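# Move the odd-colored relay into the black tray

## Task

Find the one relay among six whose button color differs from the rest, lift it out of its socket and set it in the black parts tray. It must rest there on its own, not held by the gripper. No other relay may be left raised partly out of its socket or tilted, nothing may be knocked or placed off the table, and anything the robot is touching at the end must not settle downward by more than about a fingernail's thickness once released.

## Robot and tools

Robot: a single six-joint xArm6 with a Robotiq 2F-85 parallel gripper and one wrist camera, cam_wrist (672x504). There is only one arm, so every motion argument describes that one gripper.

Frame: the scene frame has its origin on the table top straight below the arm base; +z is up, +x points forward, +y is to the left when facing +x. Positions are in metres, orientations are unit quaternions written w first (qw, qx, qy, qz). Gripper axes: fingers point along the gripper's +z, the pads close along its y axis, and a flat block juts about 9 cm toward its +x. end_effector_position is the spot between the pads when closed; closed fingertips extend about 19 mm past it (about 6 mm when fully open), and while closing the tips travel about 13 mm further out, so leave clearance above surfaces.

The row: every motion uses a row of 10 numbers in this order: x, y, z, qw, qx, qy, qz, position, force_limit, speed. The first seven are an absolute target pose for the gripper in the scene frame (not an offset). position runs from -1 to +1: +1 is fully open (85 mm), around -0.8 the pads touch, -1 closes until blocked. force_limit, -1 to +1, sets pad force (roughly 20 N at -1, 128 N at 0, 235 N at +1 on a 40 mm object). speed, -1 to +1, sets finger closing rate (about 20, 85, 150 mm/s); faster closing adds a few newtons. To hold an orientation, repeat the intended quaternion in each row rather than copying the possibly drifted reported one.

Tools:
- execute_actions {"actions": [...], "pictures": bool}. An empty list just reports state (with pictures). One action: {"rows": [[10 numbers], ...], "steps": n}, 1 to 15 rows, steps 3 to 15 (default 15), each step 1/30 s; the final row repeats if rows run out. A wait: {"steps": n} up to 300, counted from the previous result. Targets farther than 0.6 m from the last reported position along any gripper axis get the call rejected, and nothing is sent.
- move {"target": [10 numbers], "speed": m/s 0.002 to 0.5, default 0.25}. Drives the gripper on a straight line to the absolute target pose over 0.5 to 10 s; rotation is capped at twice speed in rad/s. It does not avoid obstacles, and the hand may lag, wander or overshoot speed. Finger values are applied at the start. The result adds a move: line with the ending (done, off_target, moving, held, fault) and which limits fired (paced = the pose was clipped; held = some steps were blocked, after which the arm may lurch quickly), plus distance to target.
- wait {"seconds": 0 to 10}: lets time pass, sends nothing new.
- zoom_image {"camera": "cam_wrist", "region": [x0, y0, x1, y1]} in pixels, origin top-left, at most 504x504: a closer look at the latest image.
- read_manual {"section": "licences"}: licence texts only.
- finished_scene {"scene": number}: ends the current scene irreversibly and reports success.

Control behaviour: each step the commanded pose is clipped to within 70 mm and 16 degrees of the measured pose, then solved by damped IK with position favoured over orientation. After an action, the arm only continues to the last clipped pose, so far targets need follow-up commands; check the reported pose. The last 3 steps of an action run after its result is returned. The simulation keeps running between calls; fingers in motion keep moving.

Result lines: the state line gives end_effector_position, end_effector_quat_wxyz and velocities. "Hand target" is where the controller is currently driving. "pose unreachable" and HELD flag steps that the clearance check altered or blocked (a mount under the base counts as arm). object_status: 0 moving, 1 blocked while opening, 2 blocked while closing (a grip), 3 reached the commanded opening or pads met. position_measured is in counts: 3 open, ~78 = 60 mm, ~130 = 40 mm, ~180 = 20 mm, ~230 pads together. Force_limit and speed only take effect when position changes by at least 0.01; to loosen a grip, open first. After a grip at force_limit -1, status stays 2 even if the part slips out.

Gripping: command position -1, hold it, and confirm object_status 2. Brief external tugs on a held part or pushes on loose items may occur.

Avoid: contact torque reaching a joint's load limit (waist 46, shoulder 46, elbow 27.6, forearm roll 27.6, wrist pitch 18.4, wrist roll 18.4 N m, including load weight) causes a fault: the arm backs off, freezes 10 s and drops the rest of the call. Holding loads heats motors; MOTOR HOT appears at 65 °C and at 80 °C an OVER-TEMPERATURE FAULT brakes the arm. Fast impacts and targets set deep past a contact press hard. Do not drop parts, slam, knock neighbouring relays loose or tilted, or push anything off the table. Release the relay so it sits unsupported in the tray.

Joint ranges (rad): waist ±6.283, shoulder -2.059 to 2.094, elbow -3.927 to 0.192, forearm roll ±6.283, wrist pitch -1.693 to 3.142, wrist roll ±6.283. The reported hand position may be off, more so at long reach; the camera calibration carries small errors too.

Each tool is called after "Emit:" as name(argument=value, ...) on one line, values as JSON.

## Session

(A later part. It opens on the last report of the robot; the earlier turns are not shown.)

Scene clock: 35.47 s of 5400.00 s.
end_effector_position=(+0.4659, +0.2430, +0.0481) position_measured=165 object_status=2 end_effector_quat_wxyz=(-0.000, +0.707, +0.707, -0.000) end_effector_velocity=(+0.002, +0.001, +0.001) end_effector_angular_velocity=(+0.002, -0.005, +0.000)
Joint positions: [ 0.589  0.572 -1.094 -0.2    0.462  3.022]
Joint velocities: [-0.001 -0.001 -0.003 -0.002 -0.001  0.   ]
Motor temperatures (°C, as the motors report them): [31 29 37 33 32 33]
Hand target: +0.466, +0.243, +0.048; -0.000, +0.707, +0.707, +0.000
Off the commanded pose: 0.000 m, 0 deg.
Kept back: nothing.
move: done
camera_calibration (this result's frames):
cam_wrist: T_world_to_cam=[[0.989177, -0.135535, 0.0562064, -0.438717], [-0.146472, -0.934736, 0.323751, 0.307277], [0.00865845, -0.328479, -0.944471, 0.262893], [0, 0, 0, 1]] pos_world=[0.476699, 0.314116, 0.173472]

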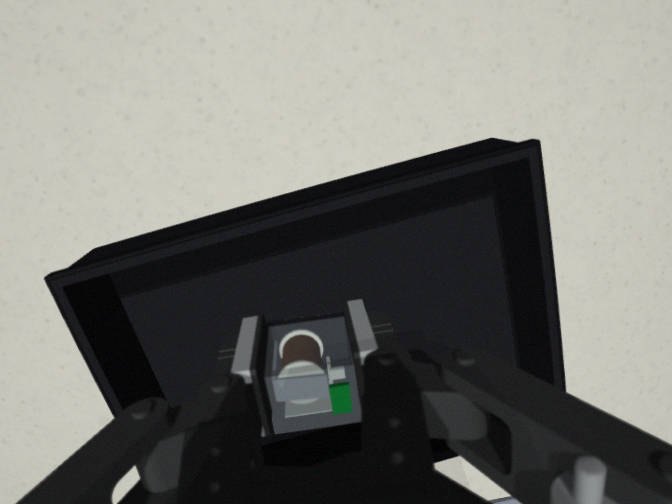

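Emit:
move(target=[0.466,0.243,0.038,0,0.7071,0.7071,0,-1,-0.3,-0.5], speed=0.01)

Emit:
move(target=[0.466,0.243,0.039,0,0.7071,0.7071,0,0.1,0,-0.5])

Emit:
move(target=[0.47,0.1,0.2,0,0.7071,0.7071,0,0.1,0,0], speed=0.12)

Scene clock: 36.93 s of 5400.00 s.
end_effector_position=(+0.4659, +0.2430, +0.0381) position_measured=165 object_status=2 end_effector_quat_wxyz=(-0.000, +0.707, +0.707, -0.000) end_effector_velocity=(+0.001, +0.001, +0.001) end_effector_angular_velocity=(+0.002, -0.003, +0.001)
Joint positions: [ 0.586  0.599 -1.102 -0.207  0.443  3.027]
Joint velocities: [ 0.     0.    -0.002 -0.001 -0.001  0.   ]
Motor temperatures (°C, as the motors report them): [31 29 37 33 32 33]
Hand target: +0.466, +0.243, +0.038; -0.000, +0.707, +0.707, +0.000
Off the commanded pose: 0.000 m, 0 deg.
Kept back: nothing.
move: done
camera_calibration (this result's frames):
cam_wrist: T_world_to_cam=[[0.989176, -0.135534, 0.0562247, -0.438167], [-0.146477, -0.93474, 0.323737, 0.310536], [0.00867816, -0.328468, -0.944475, 0.253418], [0, 0, 0, 1]] pos_world=[0.476711, 0.314124, 0.163451]

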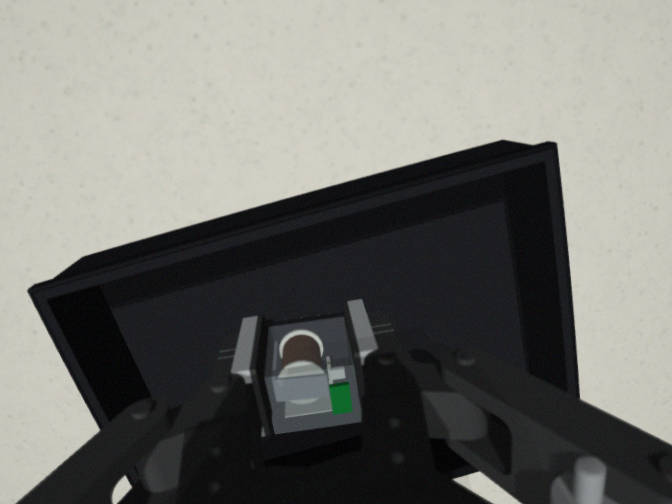

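Scene clock: 37.63 s of 5400.00 s.
end_effector_position=(+0.4660, +0.2430, +0.0390) position_measured=117 object_status=0 end_effector_quat_wxyz=(-0.000, +0.707, +0.707, -0.000) end_effector_velocity=(-0.000, +0.000, +0.000) end_effector_angular_velocity=(-0.001, +0.000, +0.003)
Joint positions: [ 0.586  0.597 -1.102 -0.206  0.445  3.027]
Joint velocities: [ 0.001 -0.001  0.    -0.001  0.001 -0.001]
Motor temperatures (°C, as the motors report them): [31 29 37 33 32 33]
Hand target: +0.466, +0.243, +0.039; +0.000, +0.707, +0.707, -0.000
Off the commanded pose: 0.000 m, 0 deg.
Kept back: nothing.
move: done
camera_calibration (this result's frames):
cam_wrist: T_world_to_cam=[[0.989175, -0.135525, 0.0562642, -0.43827], [-0.146481, -0.934745, 0.323721, 0.310266], [0.00872037, -0.328458, -0.944478, 0.254286], [0, 0, 0, 1]] pos_world=[0.476756, 0.314146, 0.164386]

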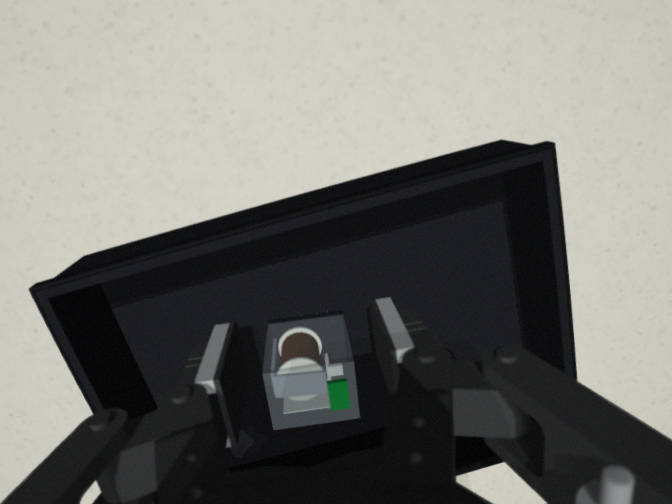

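Scene clock: 39.83 s of 5400.00 s.
end_effector_position=(+0.4703, +0.1008, +0.1994) position_measured=117 object_status=3 end_effector_quat_wxyz=(-0.001, +0.707, +0.707, -0.000) end_effector_velocity=(+0.002, -0.000, +0.003) end_effector_angular_velocity=(+0.003, -0.007, -0.001)
Joint positions: [ 0.35   0.055 -0.885 -0.102  0.747  2.679]
Joint velocities: [-0.002 -0.005 -0.003  0.002  0.001 -0.002]
Motor temperatures (°C, as the motors report them): [31 29 37 33 32 33]
Hand target: +0.471, +0.101, +0.200; -0.000, +0.707, +0.707, +0.000
Off the commanded pose: 0.001 m, 0 deg.
Kept back: nothing.
move: done
camera_calibration (this result's frames):
cam_wrist: T_world_to_cam=[[0.98928, -0.135206, 0.0551774, -0.470691], [-0.145818, -0.935038, 0.323174, 0.125828], [0.00789775, -0.327756, -0.944729, 0.359428], [0, 0, 0, 1]] pos_world=[0.481154, 0.171818, 0.324869]

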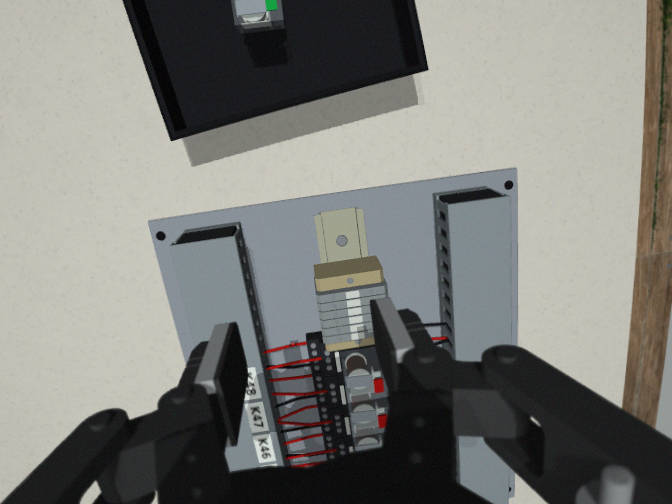

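Emit:
move(target=[0.4935,-0.1,0.13,0,0.7071,0.7071,0,-1,-1,0.5], speed=0.2)

Emit:
move(target=[0.4935,-0.1,0.092,0,0.7071,0.7071,0,-1,-1,0.5], speed=0.04)

Emit:
move(target=[0.4935,-0.1,0.083,0,0.7071,0.7071,0,-1,-1,0.5], speed=0.006)

Scene clock: 41.60 s of 5400.00 s.
end_effector_position=(+0.4935, -0.0991, +0.1303) position_measured=230 object_status=3 end_effector_quat_wxyz=(-0.000, +0.707, +0.707, +0.001) end_effector_velocity=(-0.001, -0.002, -0.001) end_effector_angular_velocity=(+0.002, +0.002, -0.001)
Joint positions: [-0.09   0.237 -0.922 -0.046  0.577  2.204]
Joint velocities: [-0.005  0.004 -0.002  0.003 -0.    -0.006]
Motor temperatures (°C, as the motors report them): [31 29 37 33 32 33]
Hand target: +0.493, -0.100, +0.130; -0.000, +0.707, +0.707, +0.001
Off the commanded pose: 0.001 m, 0 deg.
Kept back: nothing.
move: done
camera_calibration (this result's frames):
cam_wrist: T_world_to_cam=[[0.989158, -0.135401, 0.0568665, -0.517071], [-0.146549, -0.935191, 0.322399, -0.0348965], [0.00952771, -0.327237, -0.944894, 0.227685], [0, 0, 0, 1]] pos_world=[0.504181, -0.0281402, 0.255792]

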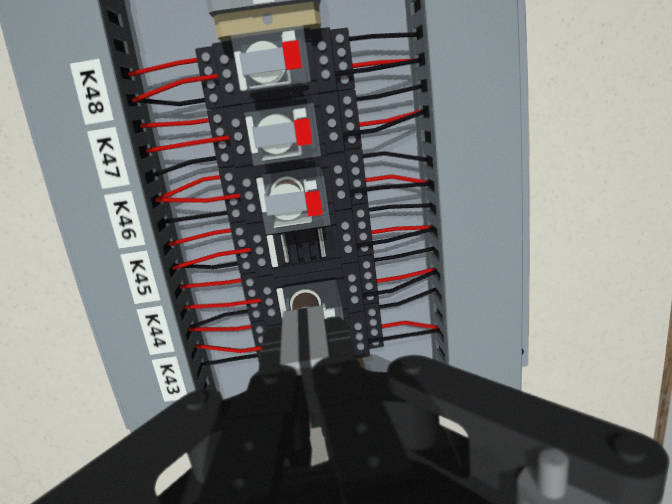

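Scene clock: 42.87 s of 5400.00 s.
end_effector_position=(+0.4935, -0.1000, +0.0923) position_measured=230 object_status=3 end_effector_quat_wxyz=(+0.000, +0.707, +0.707, +0.000) end_effector_velocity=(+0.001, +0.000, +0.000) end_effector_angular_velocity=(-0.001, -0.003, +0.001)
Joint positions: [-0.095  0.336 -0.929 -0.056  0.485  2.21 ]
Joint velocities: [ 0.001  0.001 -0.002 -0.    -0.003 -0.   ]
Motor temperatures (°C, as the motors report them): [31 29 37 33 32 33]
Hand target: +0.493, -0.100, +0.092; +0.000, +0.707, +0.707, -0.000
Off the commanded pose: 0.000 m, 0 deg.
Kept back: nothing.
move: done
camera_calibration (this result's frames):
cam_wrist: T_world_to_cam=[[0.989142, -0.135575, 0.0567214, -0.515006], [-0.146679, -0.934698, 0.323768, -0.0235023], [0.00912243, -0.328572, -0.944435, 0.191548], [0, 0, 0, 1]] pos_world=[0.50422, -0.0288525, 0.217726]

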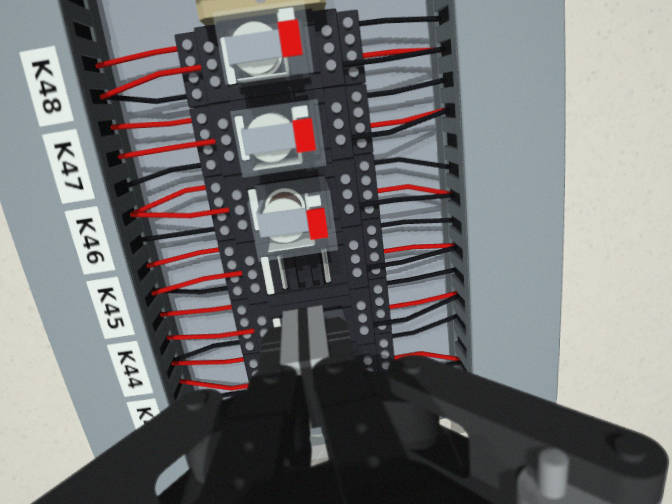

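Scene clock: 44.63 s of 5400.00 s.
end_effector_position=(+0.4935, -0.1000, +0.0830) position_measured=230 object_status=3 end_effector_quat_wxyz=(-0.000, +0.707, +0.707, -0.000) end_effector_velocity=(+0.001, -0.001, +0.001) end_effector_angular_velocity=(-0.001, -0.004, -0.002)
Joint positions: [-0.096  0.361 -0.932 -0.058  0.464  2.212]
Joint velocities: [-0.001 -0.001 -0.001  0.    -0.002  0.001]
Motor temperatures (°C, as the motors report them): [31 29 37 33 32 33]
Hand target: +0.493, -0.100, +0.083; +0.000, +0.707, +0.707, -0.000
Off the commanded pose: 0.000 m, 0 deg.
Kept back: nothing.
move: done
camera_calibration (this result's frames):
cam_wrist: T_world_to_cam=[[0.989174, -0.13554, 0.0562522, -0.514393], [-0.146491, -0.934743, 0.323722, -0.0205797], [0.00870424, -0.328457, -0.944479, 0.183007], [0, 0, 0, 1]] pos_world=[0.504216, -0.0288474, 0.208444]

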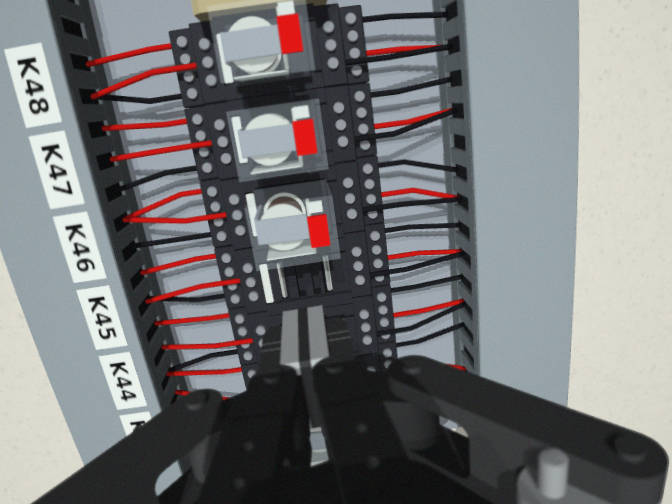

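Emit:
move(target=[0.4935,-0.1,0.074,0,0.7071,0.7071,0,-1,-1,0.5], speed=0.006)

Scene clock: 46.60 s of 5400.00 s.
end_effector_position=(+0.4935, -0.1000, +0.0740) position_measured=230 object_status=3 end_effector_quat_wxyz=(-0.000, +0.707, +0.707, -0.000) end_effector_velocity=(+0.000, -0.001, +0.000) end_effector_angular_velocity=(-0.001, -0.001, -0.002)
Joint positions: [-0.097  0.386 -0.937 -0.06   0.443  2.213]
Joint velocities: [-0.001 -0.    -0.001 -0.001  0.     0.002]
Motor temperatures (°C, as the motors report them): [31 29 37 33 32 33]
Hand target: +0.493, -0.100, +0.074; +0.000, +0.707, +0.707, -0.000
Off the commanded pose: 0.000 m, 0 deg.
Kept back: nothing.
move: done
camera_calibration (this result's frames):
cam_wrist: T_world_to_cam=[[0.989174, -0.135538, 0.0562499, -0.513887], [-0.146488, -0.934744, 0.323721, -0.0176666], [0.00870271, -0.328457, -0.944479, 0.174506], [0, 0, 0, 1]] pos_world=[0.504217, -0.0288473, 0.199442]

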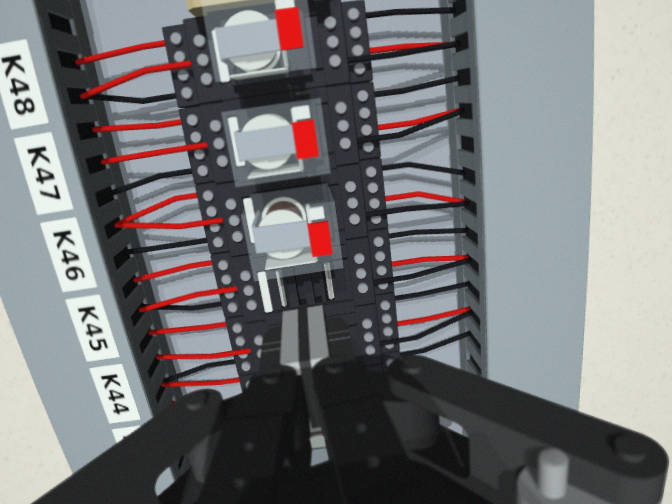

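Emit:
move(target=[0.4935,-0.1,0.066,0,0.7071,0.7071,0,-1,-1,0.5], speed=0.006)

Scene clock: 48.40 s of 5400.00 s.
end_effector_position=(+0.4935, -0.1000, +0.0660) position_measured=230 object_status=3 end_effector_quat_wxyz=(-0.000, +0.707, +0.707, -0.000) end_effector_velocity=(+0.001, +0.000, +0.000) end_effector_angular_velocity=(-0.000, -0.002, +0.001)
Joint positions: [-0.097  0.408 -0.941 -0.062  0.425  2.215]
Joint velocities: [ 0.001  0.    -0.001  0.    -0.002 -0.   ]
Motor temperatures (°C, as the motors report them): [31 29 37 33 32 33]
Hand target: +0.493, -0.100, +0.066; +0.000, +0.707, +0.707, -0.000
Off the commanded pose: 0.000 m, 0 deg.
Kept back: nothing.
move: done
camera_calibration (this result's frames):
cam_wrist: T_world_to_cam=[[0.989174, -0.135536, 0.0562494, -0.513441], [-0.146487, -0.934745, 0.323719, -0.0150765], [0.00870313, -0.328455, -0.94448, 0.166948], [0, 0, 0, 1]] pos_world=[0.504221, -0.0288477, 0.19144]

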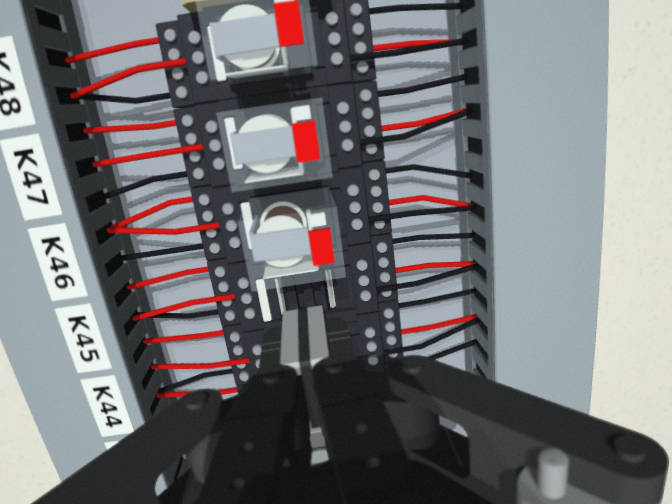

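Emit:
move(target=[0.4935,-0.15,0.16,0,0.7071,0.7071,0,1,-1,0.5], speed=0.05)

Emit:
zoom_image(camera="cam_wrist", region=[200, 60, 460, 400])

Scene clock: 52.00 s of 5400.00 s.
end_effector_position=(+0.4938, -0.1498, +0.1595) position_measured=3 object_status=3 end_effector_quat_wxyz=(-0.000, +0.707, +0.707, +0.000) end_effector_velocity=(-0.001, -0.000, -0.000) end_effector_angular_velocity=(+0.001, +0.004, +0.000)
Joint positions: [-0.188  0.199 -0.978 -0.025  0.67   2.087]
Joint velocities: [-0.001  0.    -0.     0.001  0.004 -0.002]
Motor temperatures (°C, as the motors report them): [31 29 37 33 32 33]
Hand target: +0.494, -0.150, +0.160; -0.000, +0.707, +0.707, +0.000
Off the commanded pose: 0.001 m, 0 deg.
Kept back: nothing.
move: done
camera_calibration (this result's frames):
cam_wrist: T_world_to_cam=[[0.989214, -0.135408, 0.0558633, -0.525722], [-0.146233, -0.934969, 0.323185, -0.091876], [0.0084687, -0.327868, -0.944685, 0.239074], [0, 0, 0, 1]] pos_world=[0.504592, -0.0787032, 0.284911]

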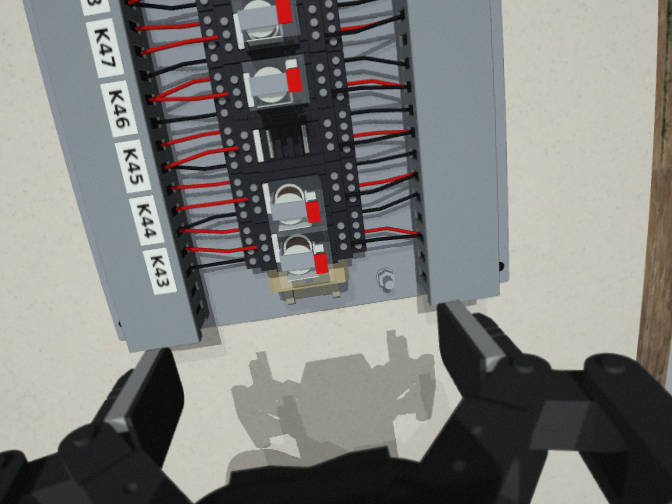

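Region (200, 60, 460, 400) of cam_wrist's 672x504 image, scaled by 1.482, with more detail than that image has; it fills the left 385 columns of this view, and the rest is white.

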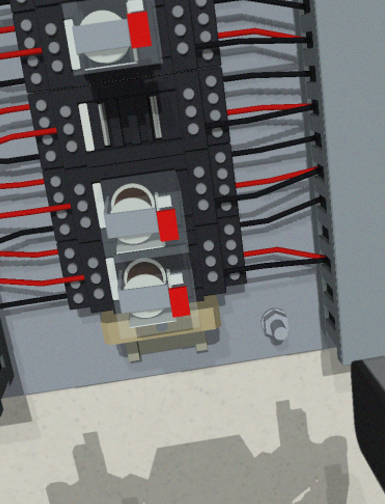

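Emit:
move(target=[0.4935,-0.1,0.085,0,0.7071,0.7071,0,-1,-1,0.5], speed=0.08)

Emit:
move(target=[0.4935,-0.1,0.067,0,0.7071,0.7071,0,-1,-1,0.5], speed=0.02)

Emit:
move(target=[0.4935,-0.1,0.059,0,0.7071,0.7071,0,-1,-1,0.5], speed=0.005)

Scene clock: 54.00 s of 5400.00 s.
end_effector_position=(+0.4934, -0.1003, +0.0856) position_measured=230 object_status=3 end_effector_quat_wxyz=(+0.000, +0.707, +0.707, +0.000) end_effector_velocity=(-0.000, +0.001, -0.001) end_effector_angular_velocity=(-0.000, -0.000, +0.001)
Joint positions: [-0.096  0.354 -0.931 -0.058  0.469  2.212]
Joint velocities: [ 0.002  0.003  0.001 -0.002 -0.004  0.003]
Motor temperatures (°C, as the motors report them): [31 29 37 33 32 33]
Hand target: +0.493, -0.100, +0.085; +0.000, +0.707, +0.707, -0.000
Off the commanded pose: 0.001 m, 0 deg.
Kept back: nothing.
move: done
camera_calibration (this result's frames):
cam_wrist: T_world_to_cam=[[0.989105, -0.135722, 0.0570134, -0.514593], [-0.146917, -0.934526, 0.324156, -0.0215007], [0.00928555, -0.329, -0.944284, 0.184962], [0, 0, 0, 1]] pos_world=[0.50411, -0.0290817, 0.210965]

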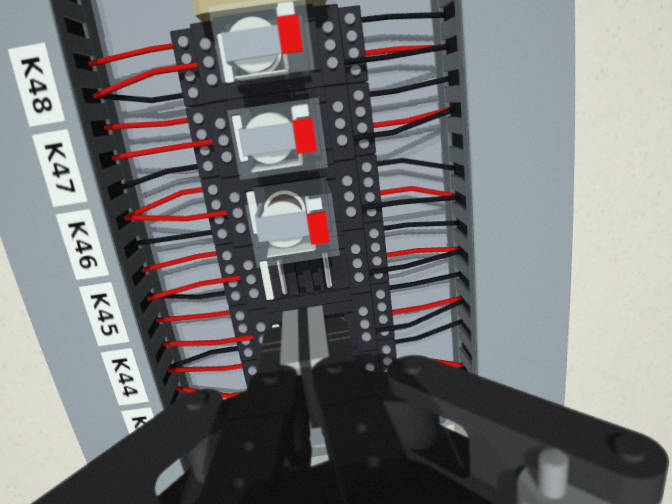

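Scene clock: 55.20 s of 5400.00 s.
end_effector_position=(+0.4935, -0.1000, +0.0671) position_measured=230 object_status=3 end_effector_quat_wxyz=(+0.000, +0.707, +0.707, +0.000) end_effector_velocity=(+0.002, -0.000, +0.001) end_effector_angular_velocity=(-0.001, -0.004, +0.001)
Joint positions: [-0.097  0.405 -0.94  -0.062  0.428  2.215]
Joint velocities: [ 0.     0.    -0.002 -0.001 -0.002 -0.   ]
Motor temperatures (°C, as the motors report them): [31 29 37 33 32 33]
Hand target: +0.493, -0.100, +0.067; +0.000, +0.707, +0.707, -0.000
Off the commanded pose: 0.000 m, 0 deg.
Kept back: nothing.
move: done
camera_calibration (this result's frames):
cam_wrist: T_world_to_cam=[[0.989165, -0.135549, 0.056391, -0.513524], [-0.146546, -0.934728, 0.323741, -0.0154128], [0.0088274, -0.328497, -0.944464, 0.167925], [0, 0, 0, 1]] pos_world=[0.504219, -0.0288517, 0.192547]

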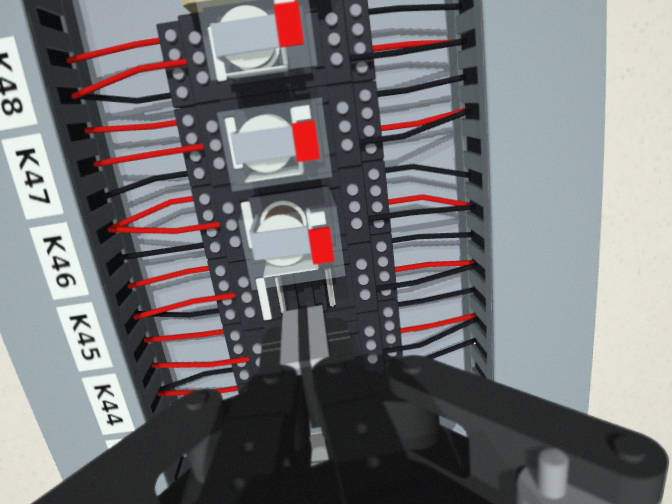

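Scene clock: 57.03 s of 5400.00 s.
end_effector_position=(+0.4935, -0.1000, +0.0590) position_measured=230 object_status=3 end_effector_quat_wxyz=(-0.000, +0.707, +0.707, -0.000) end_effector_velocity=(+0.000, -0.001, -0.001) end_effector_angular_velocity=(+0.000, -0.000, -0.002)
Joint positions: [-0.098  0.428 -0.946 -0.064  0.41   2.217]
Joint velocities: [-0.001  0.002 -0.001  0.    -0.001  0.001]
Motor temperatures (°C, as the motors report them): [31 29 37 33 32 33]
Hand target: +0.493, -0.100, +0.059; +0.000, +0.707, +0.707, -0.000
Off the commanded pose: 0.000 m, 0 deg.
Kept back: nothing.
move: done
camera_calibration (this result's frames):
cam_wrist: T_world_to_cam=[[0.989174, -0.135536, 0.0562536, -0.513049], [-0.146488, -0.934744, 0.323719, -0.0128084], [0.00870699, -0.328455, -0.94448, 0.160331], [0, 0, 0, 1]] pos_world=[0.504222, -0.0288478, 0.184437]

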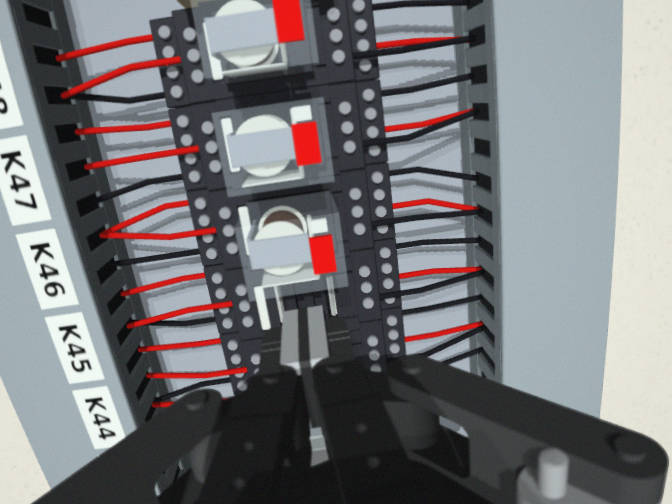

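Emit:
move(target=[0.4935,-0.1,0.095,0,0.7071,0.7071,0,-1,-1,0.5], speed=0.04)

Emit:
move(target=[0.4935,-0.114,0.095,0,0.7071,0.7071,0,0.2,-1,0.5], speed=0.04)

Scene clock: 58.60 s of 5400.00 s.
end_effector_position=(+0.4935, -0.1000, +0.0947) position_measured=230 object_status=3 end_effector_quat_wxyz=(-0.000, +0.707, +0.707, -0.000) end_effector_velocity=(-0.001, +0.000, -0.000) end_effector_angular_velocity=(+0.000, +0.004, -0.000)
Joint positions: [-0.095  0.33  -0.929 -0.055  0.492  2.21 ]
Joint velocities: [-0.    -0.001  0.001 -0.     0.003  0.001]
Motor temperatures (°C, as the motors report them): [31 29 37 33 32 33]
Hand target: +0.494, -0.100, +0.095; -0.000, +0.707, +0.707, +0.000
Off the commanded pose: 0.000 m, 0 deg.
Kept back: nothing.
move: done
camera_calibration (this result's frames):
cam_wrist: T_world_to_cam=[[0.989205, -0.135489, 0.0558278, -0.51503], [-0.146303, -0.934798, 0.323649, -0.0244181], [0.00833671, -0.328322, -0.944529, 0.194192], [0, 0, 0, 1]] pos_world=[0.504279, -0.0288496, 0.220076]

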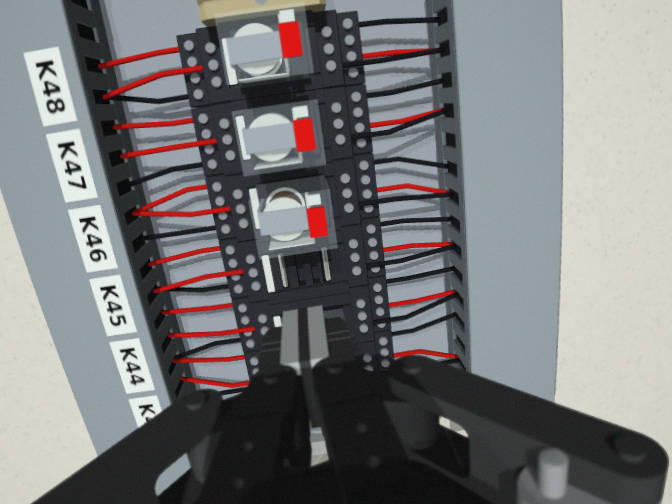

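Scene clock: 59.40 s of 5400.00 s.
end_effector_position=(+0.4935, -0.1139, +0.0950) position_measured=104 object_status=0 end_effector_quat_wxyz=(-0.000, +0.707, +0.707, +0.000) end_effector_velocity=(+0.001, -0.000, +0.001) end_effector_angular_velocity=(-0.001, -0.002, +0.001)
Joint positions: [-0.122  0.334 -0.939 -0.048  0.497  2.176]
Joint velocities: [ 0.    -0.003 -0.001 -0.001  0.002 -0.001]
Motor temperatures (°C, as the motors report them): [31 29 37 33 32 33]
Hand target: +0.494, -0.114, +0.095; -0.000, +0.707, +0.707, +0.000
Off the commanded pose: 0.000 m, 0 deg.
Kept back: nothing.
move: done
camera_calibration (this result's frames):
cam_wrist: T_world_to_cam=[[0.989185, -0.135453, 0.0562599, -0.516999], [-0.14641, -0.93479, 0.323624, -0.0374324], [0.00875544, -0.328361, -0.944512, 0.189708], [0, 0, 0, 1]] pos_world=[0.504266, -0.0427278, 0.220381]

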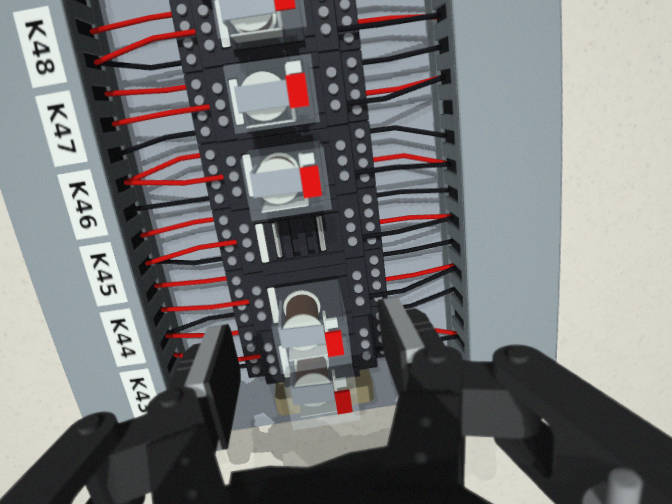

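Emit:
move(target=[0.4935,-0.114,0.093,0,0.7071,0.7071,0,-1,-1,0.5])

Emit:
move(target=[0.4935,-0.114,0.078,0,0.7071,0.7071,0,-1,-1,0.5], speed=0.006)

Scene clock: 60.33 s of 5400.00 s.
end_effector_position=(+0.4935, -0.1140, +0.0930) position_measured=230 object_status=3 end_effector_quat_wxyz=(+0.000, +0.707, +0.707, +0.000) end_effector_velocity=(+0.000, +0.001, -0.000) end_effector_angular_velocity=(+0.001, +0.001, -0.000)
Joint positions: [-0.122  0.34  -0.94  -0.049  0.492  2.176]
Joint velocities: [ 0.001  0.001 -0.001  0.001  0.     0.001]
Motor temperatures (°C, as the motors report them): [31 29 37 33 32 33]
Hand target: +0.493, -0.114, +0.093; +0.000, +0.707, +0.707, -0.000
Off the commanded pose: 0.000 m, 0 deg.
Kept back: nothing.
move: done
camera_calibration (this result's frames):
cam_wrist: T_world_to_cam=[[0.989171, -0.135529, 0.056331, -0.516918], [-0.146507, -0.934743, 0.323714, -0.0368912], [0.00878229, -0.328462, -0.944477, 0.187805], [0, 0, 0, 1]] pos_world=[0.504266, -0.0428546, 0.218438]

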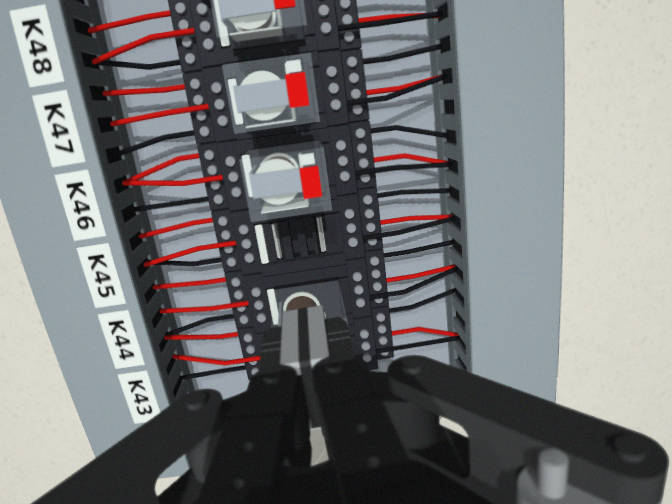

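Scene clock: 63.07 s of 5400.00 s.
end_effector_position=(+0.4980, -0.1151, +0.0858) position_measured=230 object_status=3 end_effector_quat_wxyz=(+0.007, +0.707, +0.707, +0.004) end_effector_velocity=(-0.000, -0.000, +0.000) end_effector_angular_velocity=(+0.000, -0.002, -0.002)
Joint positions: [-0.124  0.364 -0.945 -0.052  0.458  2.179]
Joint velocities: [-0.001 -0.001  0.002  0.002 -0.002 -0.   ]
Motor temperatures (°C, as the motors report them): [31 29 37 33 32 33]
Hand target: +0.493, -0.114, +0.078; +0.000, +0.707, +0.707, -0.000
Off the commanded pose: 0.009 m, 1 deg.
Kept back: nothing.
move: off_target
camera_calibration (this result's frames):
cam_wrist: T_world_to_cam=[[0.988165, -0.135525, 0.0718587, -0.521963], [-0.15165, -0.933588, 0.324678, -0.0323116], [0.0230845, -0.331732, -0.943091, 0.172941], [0, 0, 0, 1]] pos_world=[0.506893, -0.0435345, 0.211098]

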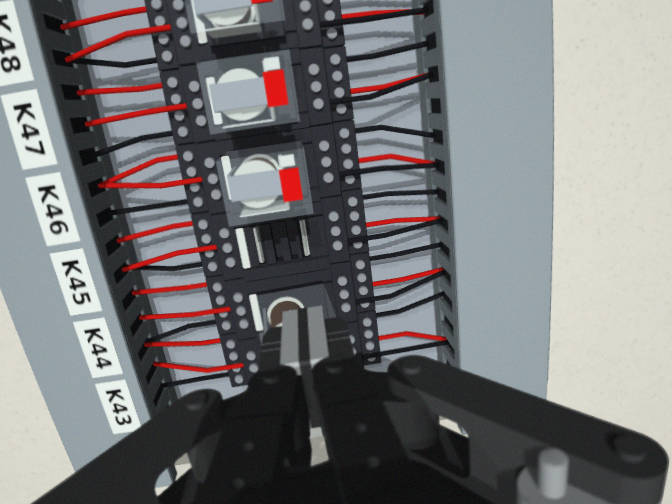

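Contact was at about z=0.086 with firm pressure, so K44 has been pressed down. Backing off to check it.

Emit:
move(target=[0.498,-0.115,0.11,0,0.7071,0.7071,0,-1,-1,0.5], speed=0.03)

Emit:
move(target=[0.4935,-0.13,0.2,0,0.7071,0.7071,0,1,-1,0.5], speed=0.15)

Emit:
zoom_image(camera="cam_wrist", region=[180, 60, 460, 360])

Scene clock: 64.37 s of 5400.00 s.
end_effector_position=(+0.4980, -0.1150, +0.1097) position_measured=230 object_status=3 end_effector_quat_wxyz=(-0.000, +0.707, +0.707, -0.000) end_effector_velocity=(-0.002, +0.000, -0.001) end_effector_angular_velocity=(+0.001, +0.007, +0.000)
Joint positions: [-0.121  0.307 -0.955 -0.045  0.54   2.173]
Joint velocities: [-0.    -0.     0.002 -0.     0.005 -0.   ]
Motor temperatures (°C, as the motors report them): [31 29 37 33 32 33]
Hand target: +0.498, -0.115, +0.110; -0.000, +0.707, +0.707, +0.000
Off the commanded pose: 0.000 m, 0 deg.
Kept back: nothing.
move: done
camera_calibration (this result's frames):
cam_wrist: T_world_to_cam=[[0.98919, -0.135517, 0.0560226, -0.522379], [-0.146393, -0.934789, 0.323633, -0.0426099], [0.00851169, -0.328336, -0.944523, 0.203345], [0, 0, 0, 1]] pos_world=[0.508764, -0.0438567, 0.235119]

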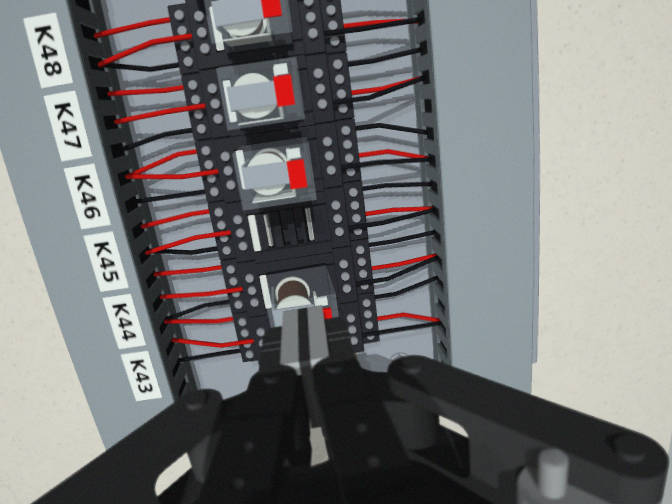

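Scene clock: 65.47 s of 5400.00 s.
end_effector_position=(+0.4937, -0.1299, +0.1994) position_measured=3 object_status=0 end_effector_quat_wxyz=(-0.000, +0.707, +0.707, -0.000) end_effector_velocity=(+0.003, +0.000, +0.004) end_effector_angular_velocity=(-0.002, -0.009, +0.001)
Joint positions: [-0.147  0.102 -0.979 -0.029  0.768  2.13 ]
Joint velocities: [ 0.002 -0.005 -0.005  0.     0.001  0.   ]
Motor temperatures (°C, as the motors report them): [31 29 37 33 32 33]
Hand target: +0.494, -0.130, +0.200; -0.000, +0.707, +0.707, +0.000
Off the commanded pose: 0.001 m, 0 deg.
Kept back: nothing.
move: done
camera_calibration (this result's frames):
cam_wrist: T_world_to_cam=[[0.989249, -0.135344, 0.0553934, -0.525054], [-0.146021, -0.934936, 0.323377, -0.0863495], [0.00802207, -0.327989, -0.944648, 0.283493], [0, 0, 0, 1]] pos_world=[0.504526, -0.058812, 0.324809]

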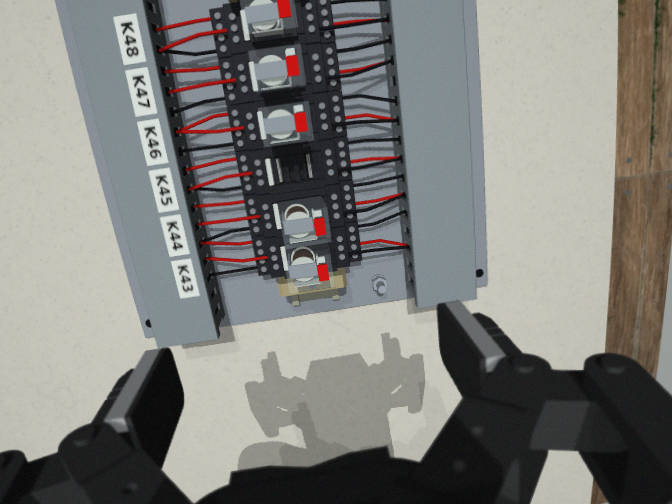

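Region (180, 60, 460, 360) of cam_wrist's 672x504 image, scaled by 1.680, with more detail than that image has; it fills the left 470 columns of this view, and the rest is white.

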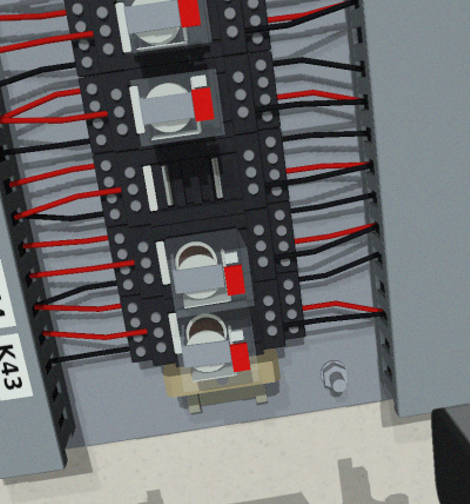

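Emit:
move(target=[0.47,-0.068,0.20,0,1,0,0,1,0,0])

Emit:
zoom_image(camera="cam_wrist", region=[170, 0, 510, 300])

Scene clock: 70.50 s of 5400.00 s.
end_effector_position=(+0.4699, -0.0682, +0.2001) position_measured=3 object_status=3 end_effector_quat_wxyz=(+0.000, +1.000, +0.000, -0.000) end_effector_velocity=(-0.000, +0.000, -0.000) end_effector_angular_velocity=(-0.001, +0.001, -0.009)
Joint positions: [-0.025  0.    -0.841 -0.05   0.735  3.838]
Joint velocities: [ 0.001  0.001  0.    -0.002 -0.     0.011]
Motor temperatures (°C, as the motors report them): [31 29 37 33 32 33]
Hand target: +0.470, -0.068, +0.200; +0.000, +1.000, +0.000, -0.000
Off the commanded pose: 0.000 m, 0 deg.
Kept back: nothing.
move: done
camera_calibration (this result's frames):
cam_wrist: T_world_to_cam=[[-0.134835, -0.989251, 0.0565916, -0.02347], [-0.934794, 0.145937, 0.323826, 0.411907], [-0.328604, -0.00923834, -0.944423, 0.484489], [0, 0, 0, 1]] pos_world=[0.541088, -0.0788544, 0.325505]

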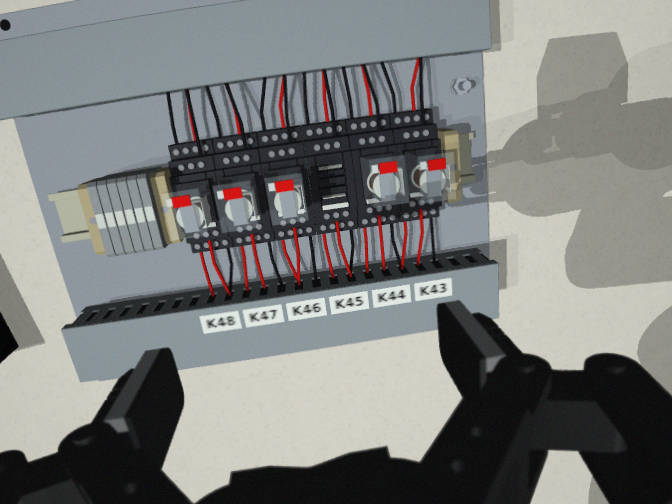

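Region (170, 0, 510, 300) of cam_wrist's 672x504 image, scaled by 1.482, with more detail than that image has; it fills the top 445 rows of this view, and the rest is white.

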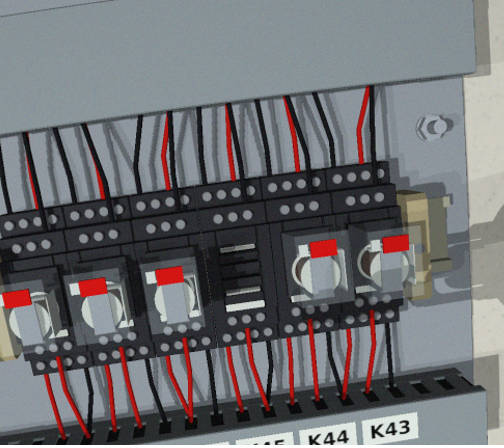

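Emit:
move(target=[0.494,-0.112,0.11,0,0.7071,0.7071,0,0.2,-0.3,0], speed=0.2)

Emit:
move(target=[0.494,-0.112,0.064,0,0.7071,0.7071,0,0.2,-0.3,0], speed=0.03)

Emit:
move(target=[0.494,-0.112,0.064,0,0.7071,0.7071,0,-1,0.2,-0.5])

Scene clock: 75.07 s of 5400.00 s.
end_effector_position=(+0.4937, -0.1119, +0.1102) position_measured=104 object_status=3 end_effector_quat_wxyz=(+0.000, +0.707, +0.707, +0.000) end_effector_velocity=(-0.000, -0.000, -0.000) end_effector_angular_velocity=(+0.001, +0.001, +0.007)
Joint positions: [-0.117  0.294 -0.935 -0.046  0.532  2.18 ]
Joint velocities: [-0.001  0.    -0.     0.002  0.001 -0.009]
Motor temperatures (°C, as the motors report them): [31 29 37 33 32 33]
Hand target: +0.494, -0.112, +0.110; -0.000, +0.707, +0.707, +0.000
Off the commanded pose: 0.000 m, 0 deg.
Kept back: nothing.
move: done
camera_calibration (this result's frames):
cam_wrist: T_world_to_cam=[[0.989054, -0.136264, 0.0566058, -0.51788], [-0.147291, -0.934631, 0.323682, -0.0399959], [0.00879926, -0.328477, -0.944471, 0.204688], [0, 0, 0, 1]] pos_world=[0.504519, -0.0407148, 0.235583]

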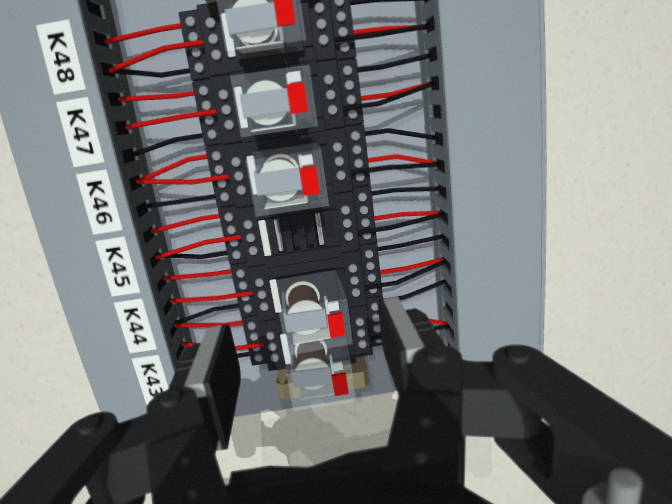

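Scene clock: 76.87 s of 5400.00 s.
end_effector_position=(+0.4939, -0.1120, +0.0643) position_measured=104 object_status=3 end_effector_quat_wxyz=(+0.000, +0.707, +0.707, +0.000) end_effector_velocity=(+0.002, -0.000, -0.000) end_effector_angular_velocity=(-0.001, -0.004, +0.000)
Joint positions: [-0.121  0.419 -0.953 -0.056  0.426  2.186]
Joint velocities: [ 0.     0.003 -0.003 -0.001 -0.004  0.001]
Motor temperatures (°C, as the motors report them): [31 29 37 33 32 33]
Hand target: +0.494, -0.112, +0.064; +0.000, +0.707, +0.707, -0.000
Off the commanded pose: 0.000 m, 0 deg.
Kept back: nothing.
move: done
camera_calibration (this result's frames):
cam_wrist: T_world_to_cam=[[0.989156, -0.135582, 0.0564527, -0.515399], [-0.146598, -0.934704, 0.323785, -0.0255992], [0.00886698, -0.32855, -0.944445, 0.161227], [0, 0, 0, 1]] pos_world=[0.504628, -0.0408355, 0.189655]

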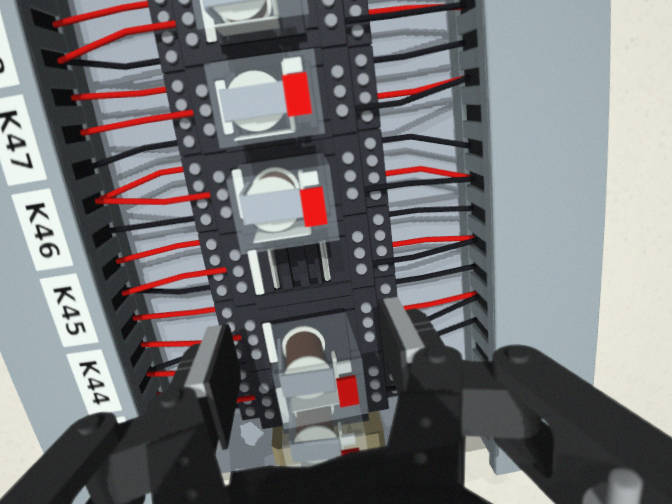

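Scene clock: 77.63 s of 5400.00 s.
end_effector_position=(+0.4948, -0.1121, +0.0647) position_measured=167 object_status=0 end_effector_quat_wxyz=(+0.001, +0.707, +0.707, +0.001) end_effector_velocity=(-0.000, +0.000, -0.000) end_effector_angular_velocity=(-0.000, +0.000, +0.003)
Joint positions: [-0.121  0.418 -0.955 -0.056  0.426  2.186]
Joint velocities: [ 0.001  0.     0.001 -0.002 -0.001 -0.   ]
Motor temperatures (°C, as the motors report them): [31 29 37 33 32 33]
Hand target: +0.494, -0.112, +0.064; -0.000, +0.707, +0.707, -0.000
Off the commanded pose: 0.001 m, 0 deg.
Kept back: nothing.
move: done
camera_calibration (this result's frames):
cam_wrist: T_world_to_cam=[[0.989085, -0.135331, 0.0582734, -0.5164], [-0.14696, -0.934642, 0.323802, -0.0255219], [0.0106442, -0.328831, -0.944329, 0.160721], [0, 0, 0, 1]] pos_world=[0.505302, -0.0408889, 0.19013]

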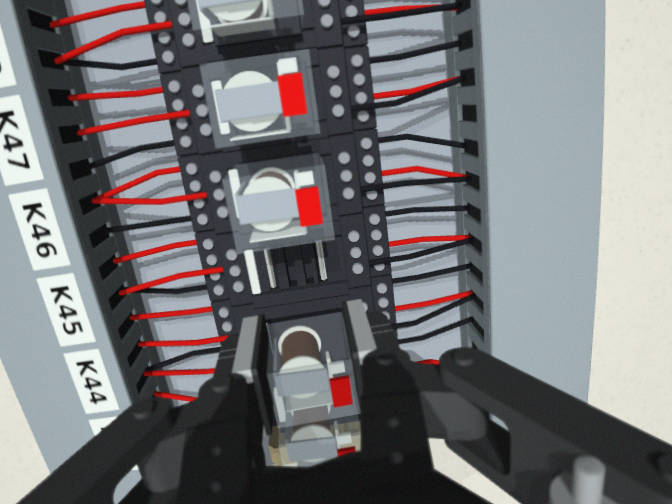

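Emit:
move(target=[0.495,-0.112,0.058,0,0.7071,0.7071,0,-1,0.2,-0.5], speed=0.005)

Emit:
move(target=[0.495,-0.112,0.0625,0,0.7071,0.7071,0,-1,0.2,-0.5], speed=0.002)

Scene clock: 79.40 s of 5400.00 s.
end_effector_position=(+0.4960, -0.1123, +0.0637) position_measured=167 object_status=2 end_effector_quat_wxyz=(+0.001, +0.707, +0.707, +0.000) end_effector_velocity=(-0.000, -0.000, -0.000) end_effector_angular_velocity=(+0.001, +0.003, -0.001)
Joint positions: [-0.12   0.424 -0.961 -0.057  0.427  2.188]
Joint velocities: [-0.     0.001 -0.003  0.     0.005  0.001]
Motor temperatures (°C, as the motors report them): [31 29 37 33 32 33]
Hand target: +0.495, -0.112, +0.058; -0.000, +0.707, +0.707, -0.000
Off the commanded pose: 0.006 m, 0 deg.
Kept back: nothing.
move: off_target
camera_calibration (this result's frames):
cam_wrist: T_world_to_cam=[[0.98909, -0.135443, 0.057936, -0.517564], [-0.146959, -0.934464, 0.324315, -0.0252425], [0.010213, -0.329291, -0.944173, 0.159848], [0, 0, 0, 1]] pos_world=[0.506575, -0.0410518, 0.189097]

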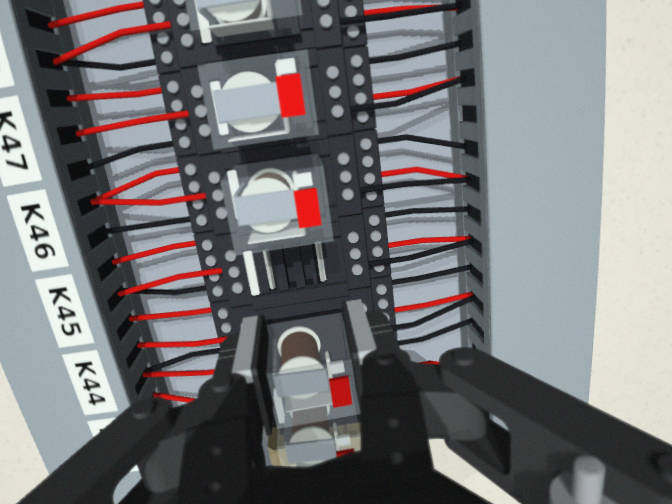

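Scene clock: 80.43 s of 5400.00 s.
end_effector_position=(+0.4956, -0.1122, +0.0640) position_measured=167 object_status=2 end_effector_quat_wxyz=(+0.001, +0.707, +0.707, +0.000) end_effector_velocity=(-0.001, +0.000, -0.001) end_effector_angular_velocity=(+0.001, +0.001, -0.000)
Joint positions: [-0.121  0.423 -0.959 -0.056  0.427  2.187]
Joint velocities: [-0.     0.001  0.001  0.001 -0.001 -0.001]
Motor temperatures (°C, as the motors report them): [31 29 37 33 32 33]
Hand target: +0.495, -0.112, +0.063; -0.000, +0.707, +0.707, -0.000
Off the commanded pose: 0.002 m, 0 deg.
Kept back: nothing.
move: done
camera_calibration (this result's frames):
cam_wrist: T_world_to_cam=[[0.989072, -0.135637, 0.0577813, -0.517175], [-0.147088, -0.934582, 0.323916, -0.0252342], [0.0100663, -0.328875, -0.94432, 0.160205], [0, 0, 0, 1]] pos_world=[0.506199, -0.0410442, 0.189341]

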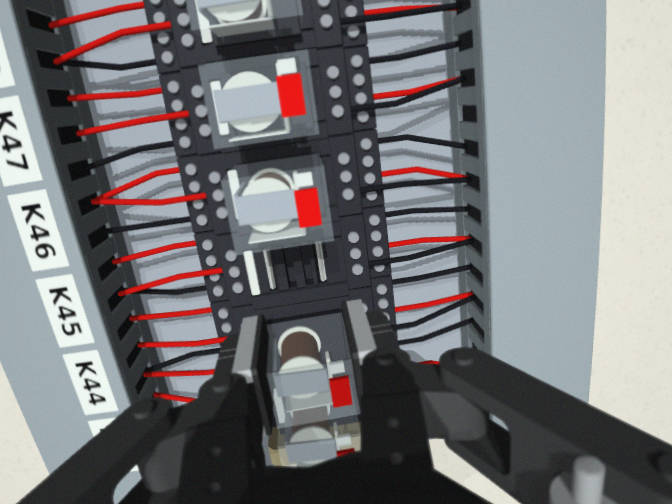

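It is bottomed out solidly, so K44 is seated. Releasing and retreating.

Emit:
move(target=[0.4955,-0.112,0.064,0,0.7071,0.7071,0,0.2,0,-0.5])

Emit:
move(target=[0.4955,-0.112,0.16,0,0.7071,0.7071,0,0.2,0,0], speed=0.1)

Scene clock: 81.47 s of 5400.00 s.
end_effector_position=(+0.4955, -0.1120, +0.0639) position_measured=104 object_status=0 end_effector_quat_wxyz=(-0.000, +0.707, +0.707, -0.000) end_effector_velocity=(-0.001, +0.000, -0.000) end_effector_angular_velocity=(+0.001, +0.003, -0.000)
Joint positions: [-0.12   0.423 -0.96  -0.056  0.429  2.187]
Joint velocities: [ 0.     0.     0.001  0.001  0.003 -0.001]
Motor temperatures (°C, as the motors report them): [31 29 37 33 32 33]
Hand target: +0.496, -0.112, +0.064; -0.000, +0.707, +0.707, +0.000
Off the commanded pose: 0.000 m, 0 deg.
Kept back: nothing.
move: done
camera_calibration (this result's frames):
cam_wrist: T_world_to_cam=[[0.989173, -0.135582, 0.0561589, -0.516926], [-0.1465, -0.934747, 0.323706, -0.0253266], [0.00860571, -0.328429, -0.94449, 0.16101], [0, 0, 0, 1]] pos_world=[0.506233, -0.0408794, 0.189301]

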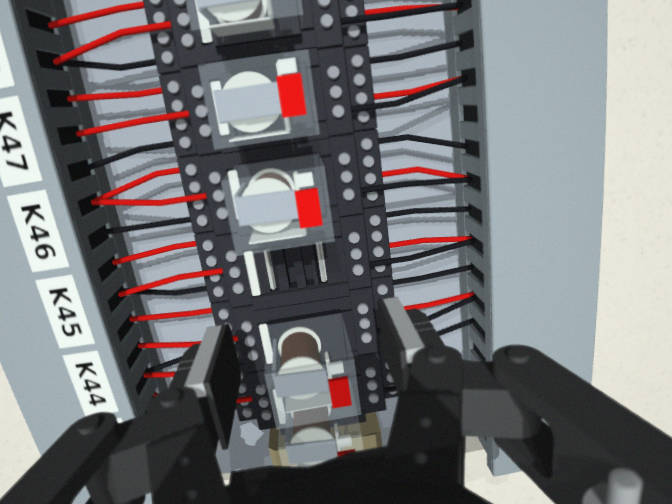

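Scene clock: 82.80 s of 5400.00 s.
end_effector_position=(+0.4955, -0.1119, +0.1592) position_measured=104 object_status=3 end_effector_quat_wxyz=(-0.001, +0.707, +0.707, -0.000) end_effector_velocity=(+0.001, +0.000, +0.003) end_effector_angular_velocity=(-0.001, -0.003, +0.001)
Joint positions: [-0.112  0.18  -0.948 -0.039  0.66   2.174]
Joint velocities: [ 0.002 -0.006 -0.001 -0.     0.004  0.   ]
Motor temperatures (°C, as the motors report them): [31 29 37 33 32 33]
Hand target: +0.496, -0.112, +0.160; -0.000, +0.707, +0.707, +0.000
Off the commanded pose: 0.001 m, 0 deg.
Kept back: nothing.
move: done
camera_calibration (this result's frames):
cam_wrist: T_world_to_cam=[[0.98926, -0.135402, 0.0550571, -0.522153], [-0.145966, -0.934903, 0.323496, -0.0563486], [0.007671, -0.328058, -0.944626, 0.251564], [0, 0, 0, 1]] pos_world=[0.50639, -0.0408536, 0.284611]

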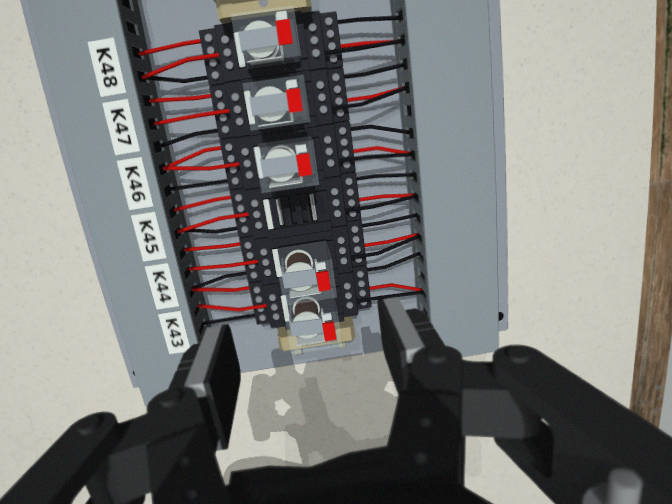

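Emit:
finished_scene(scene=1)

The scene is finished: the task was done.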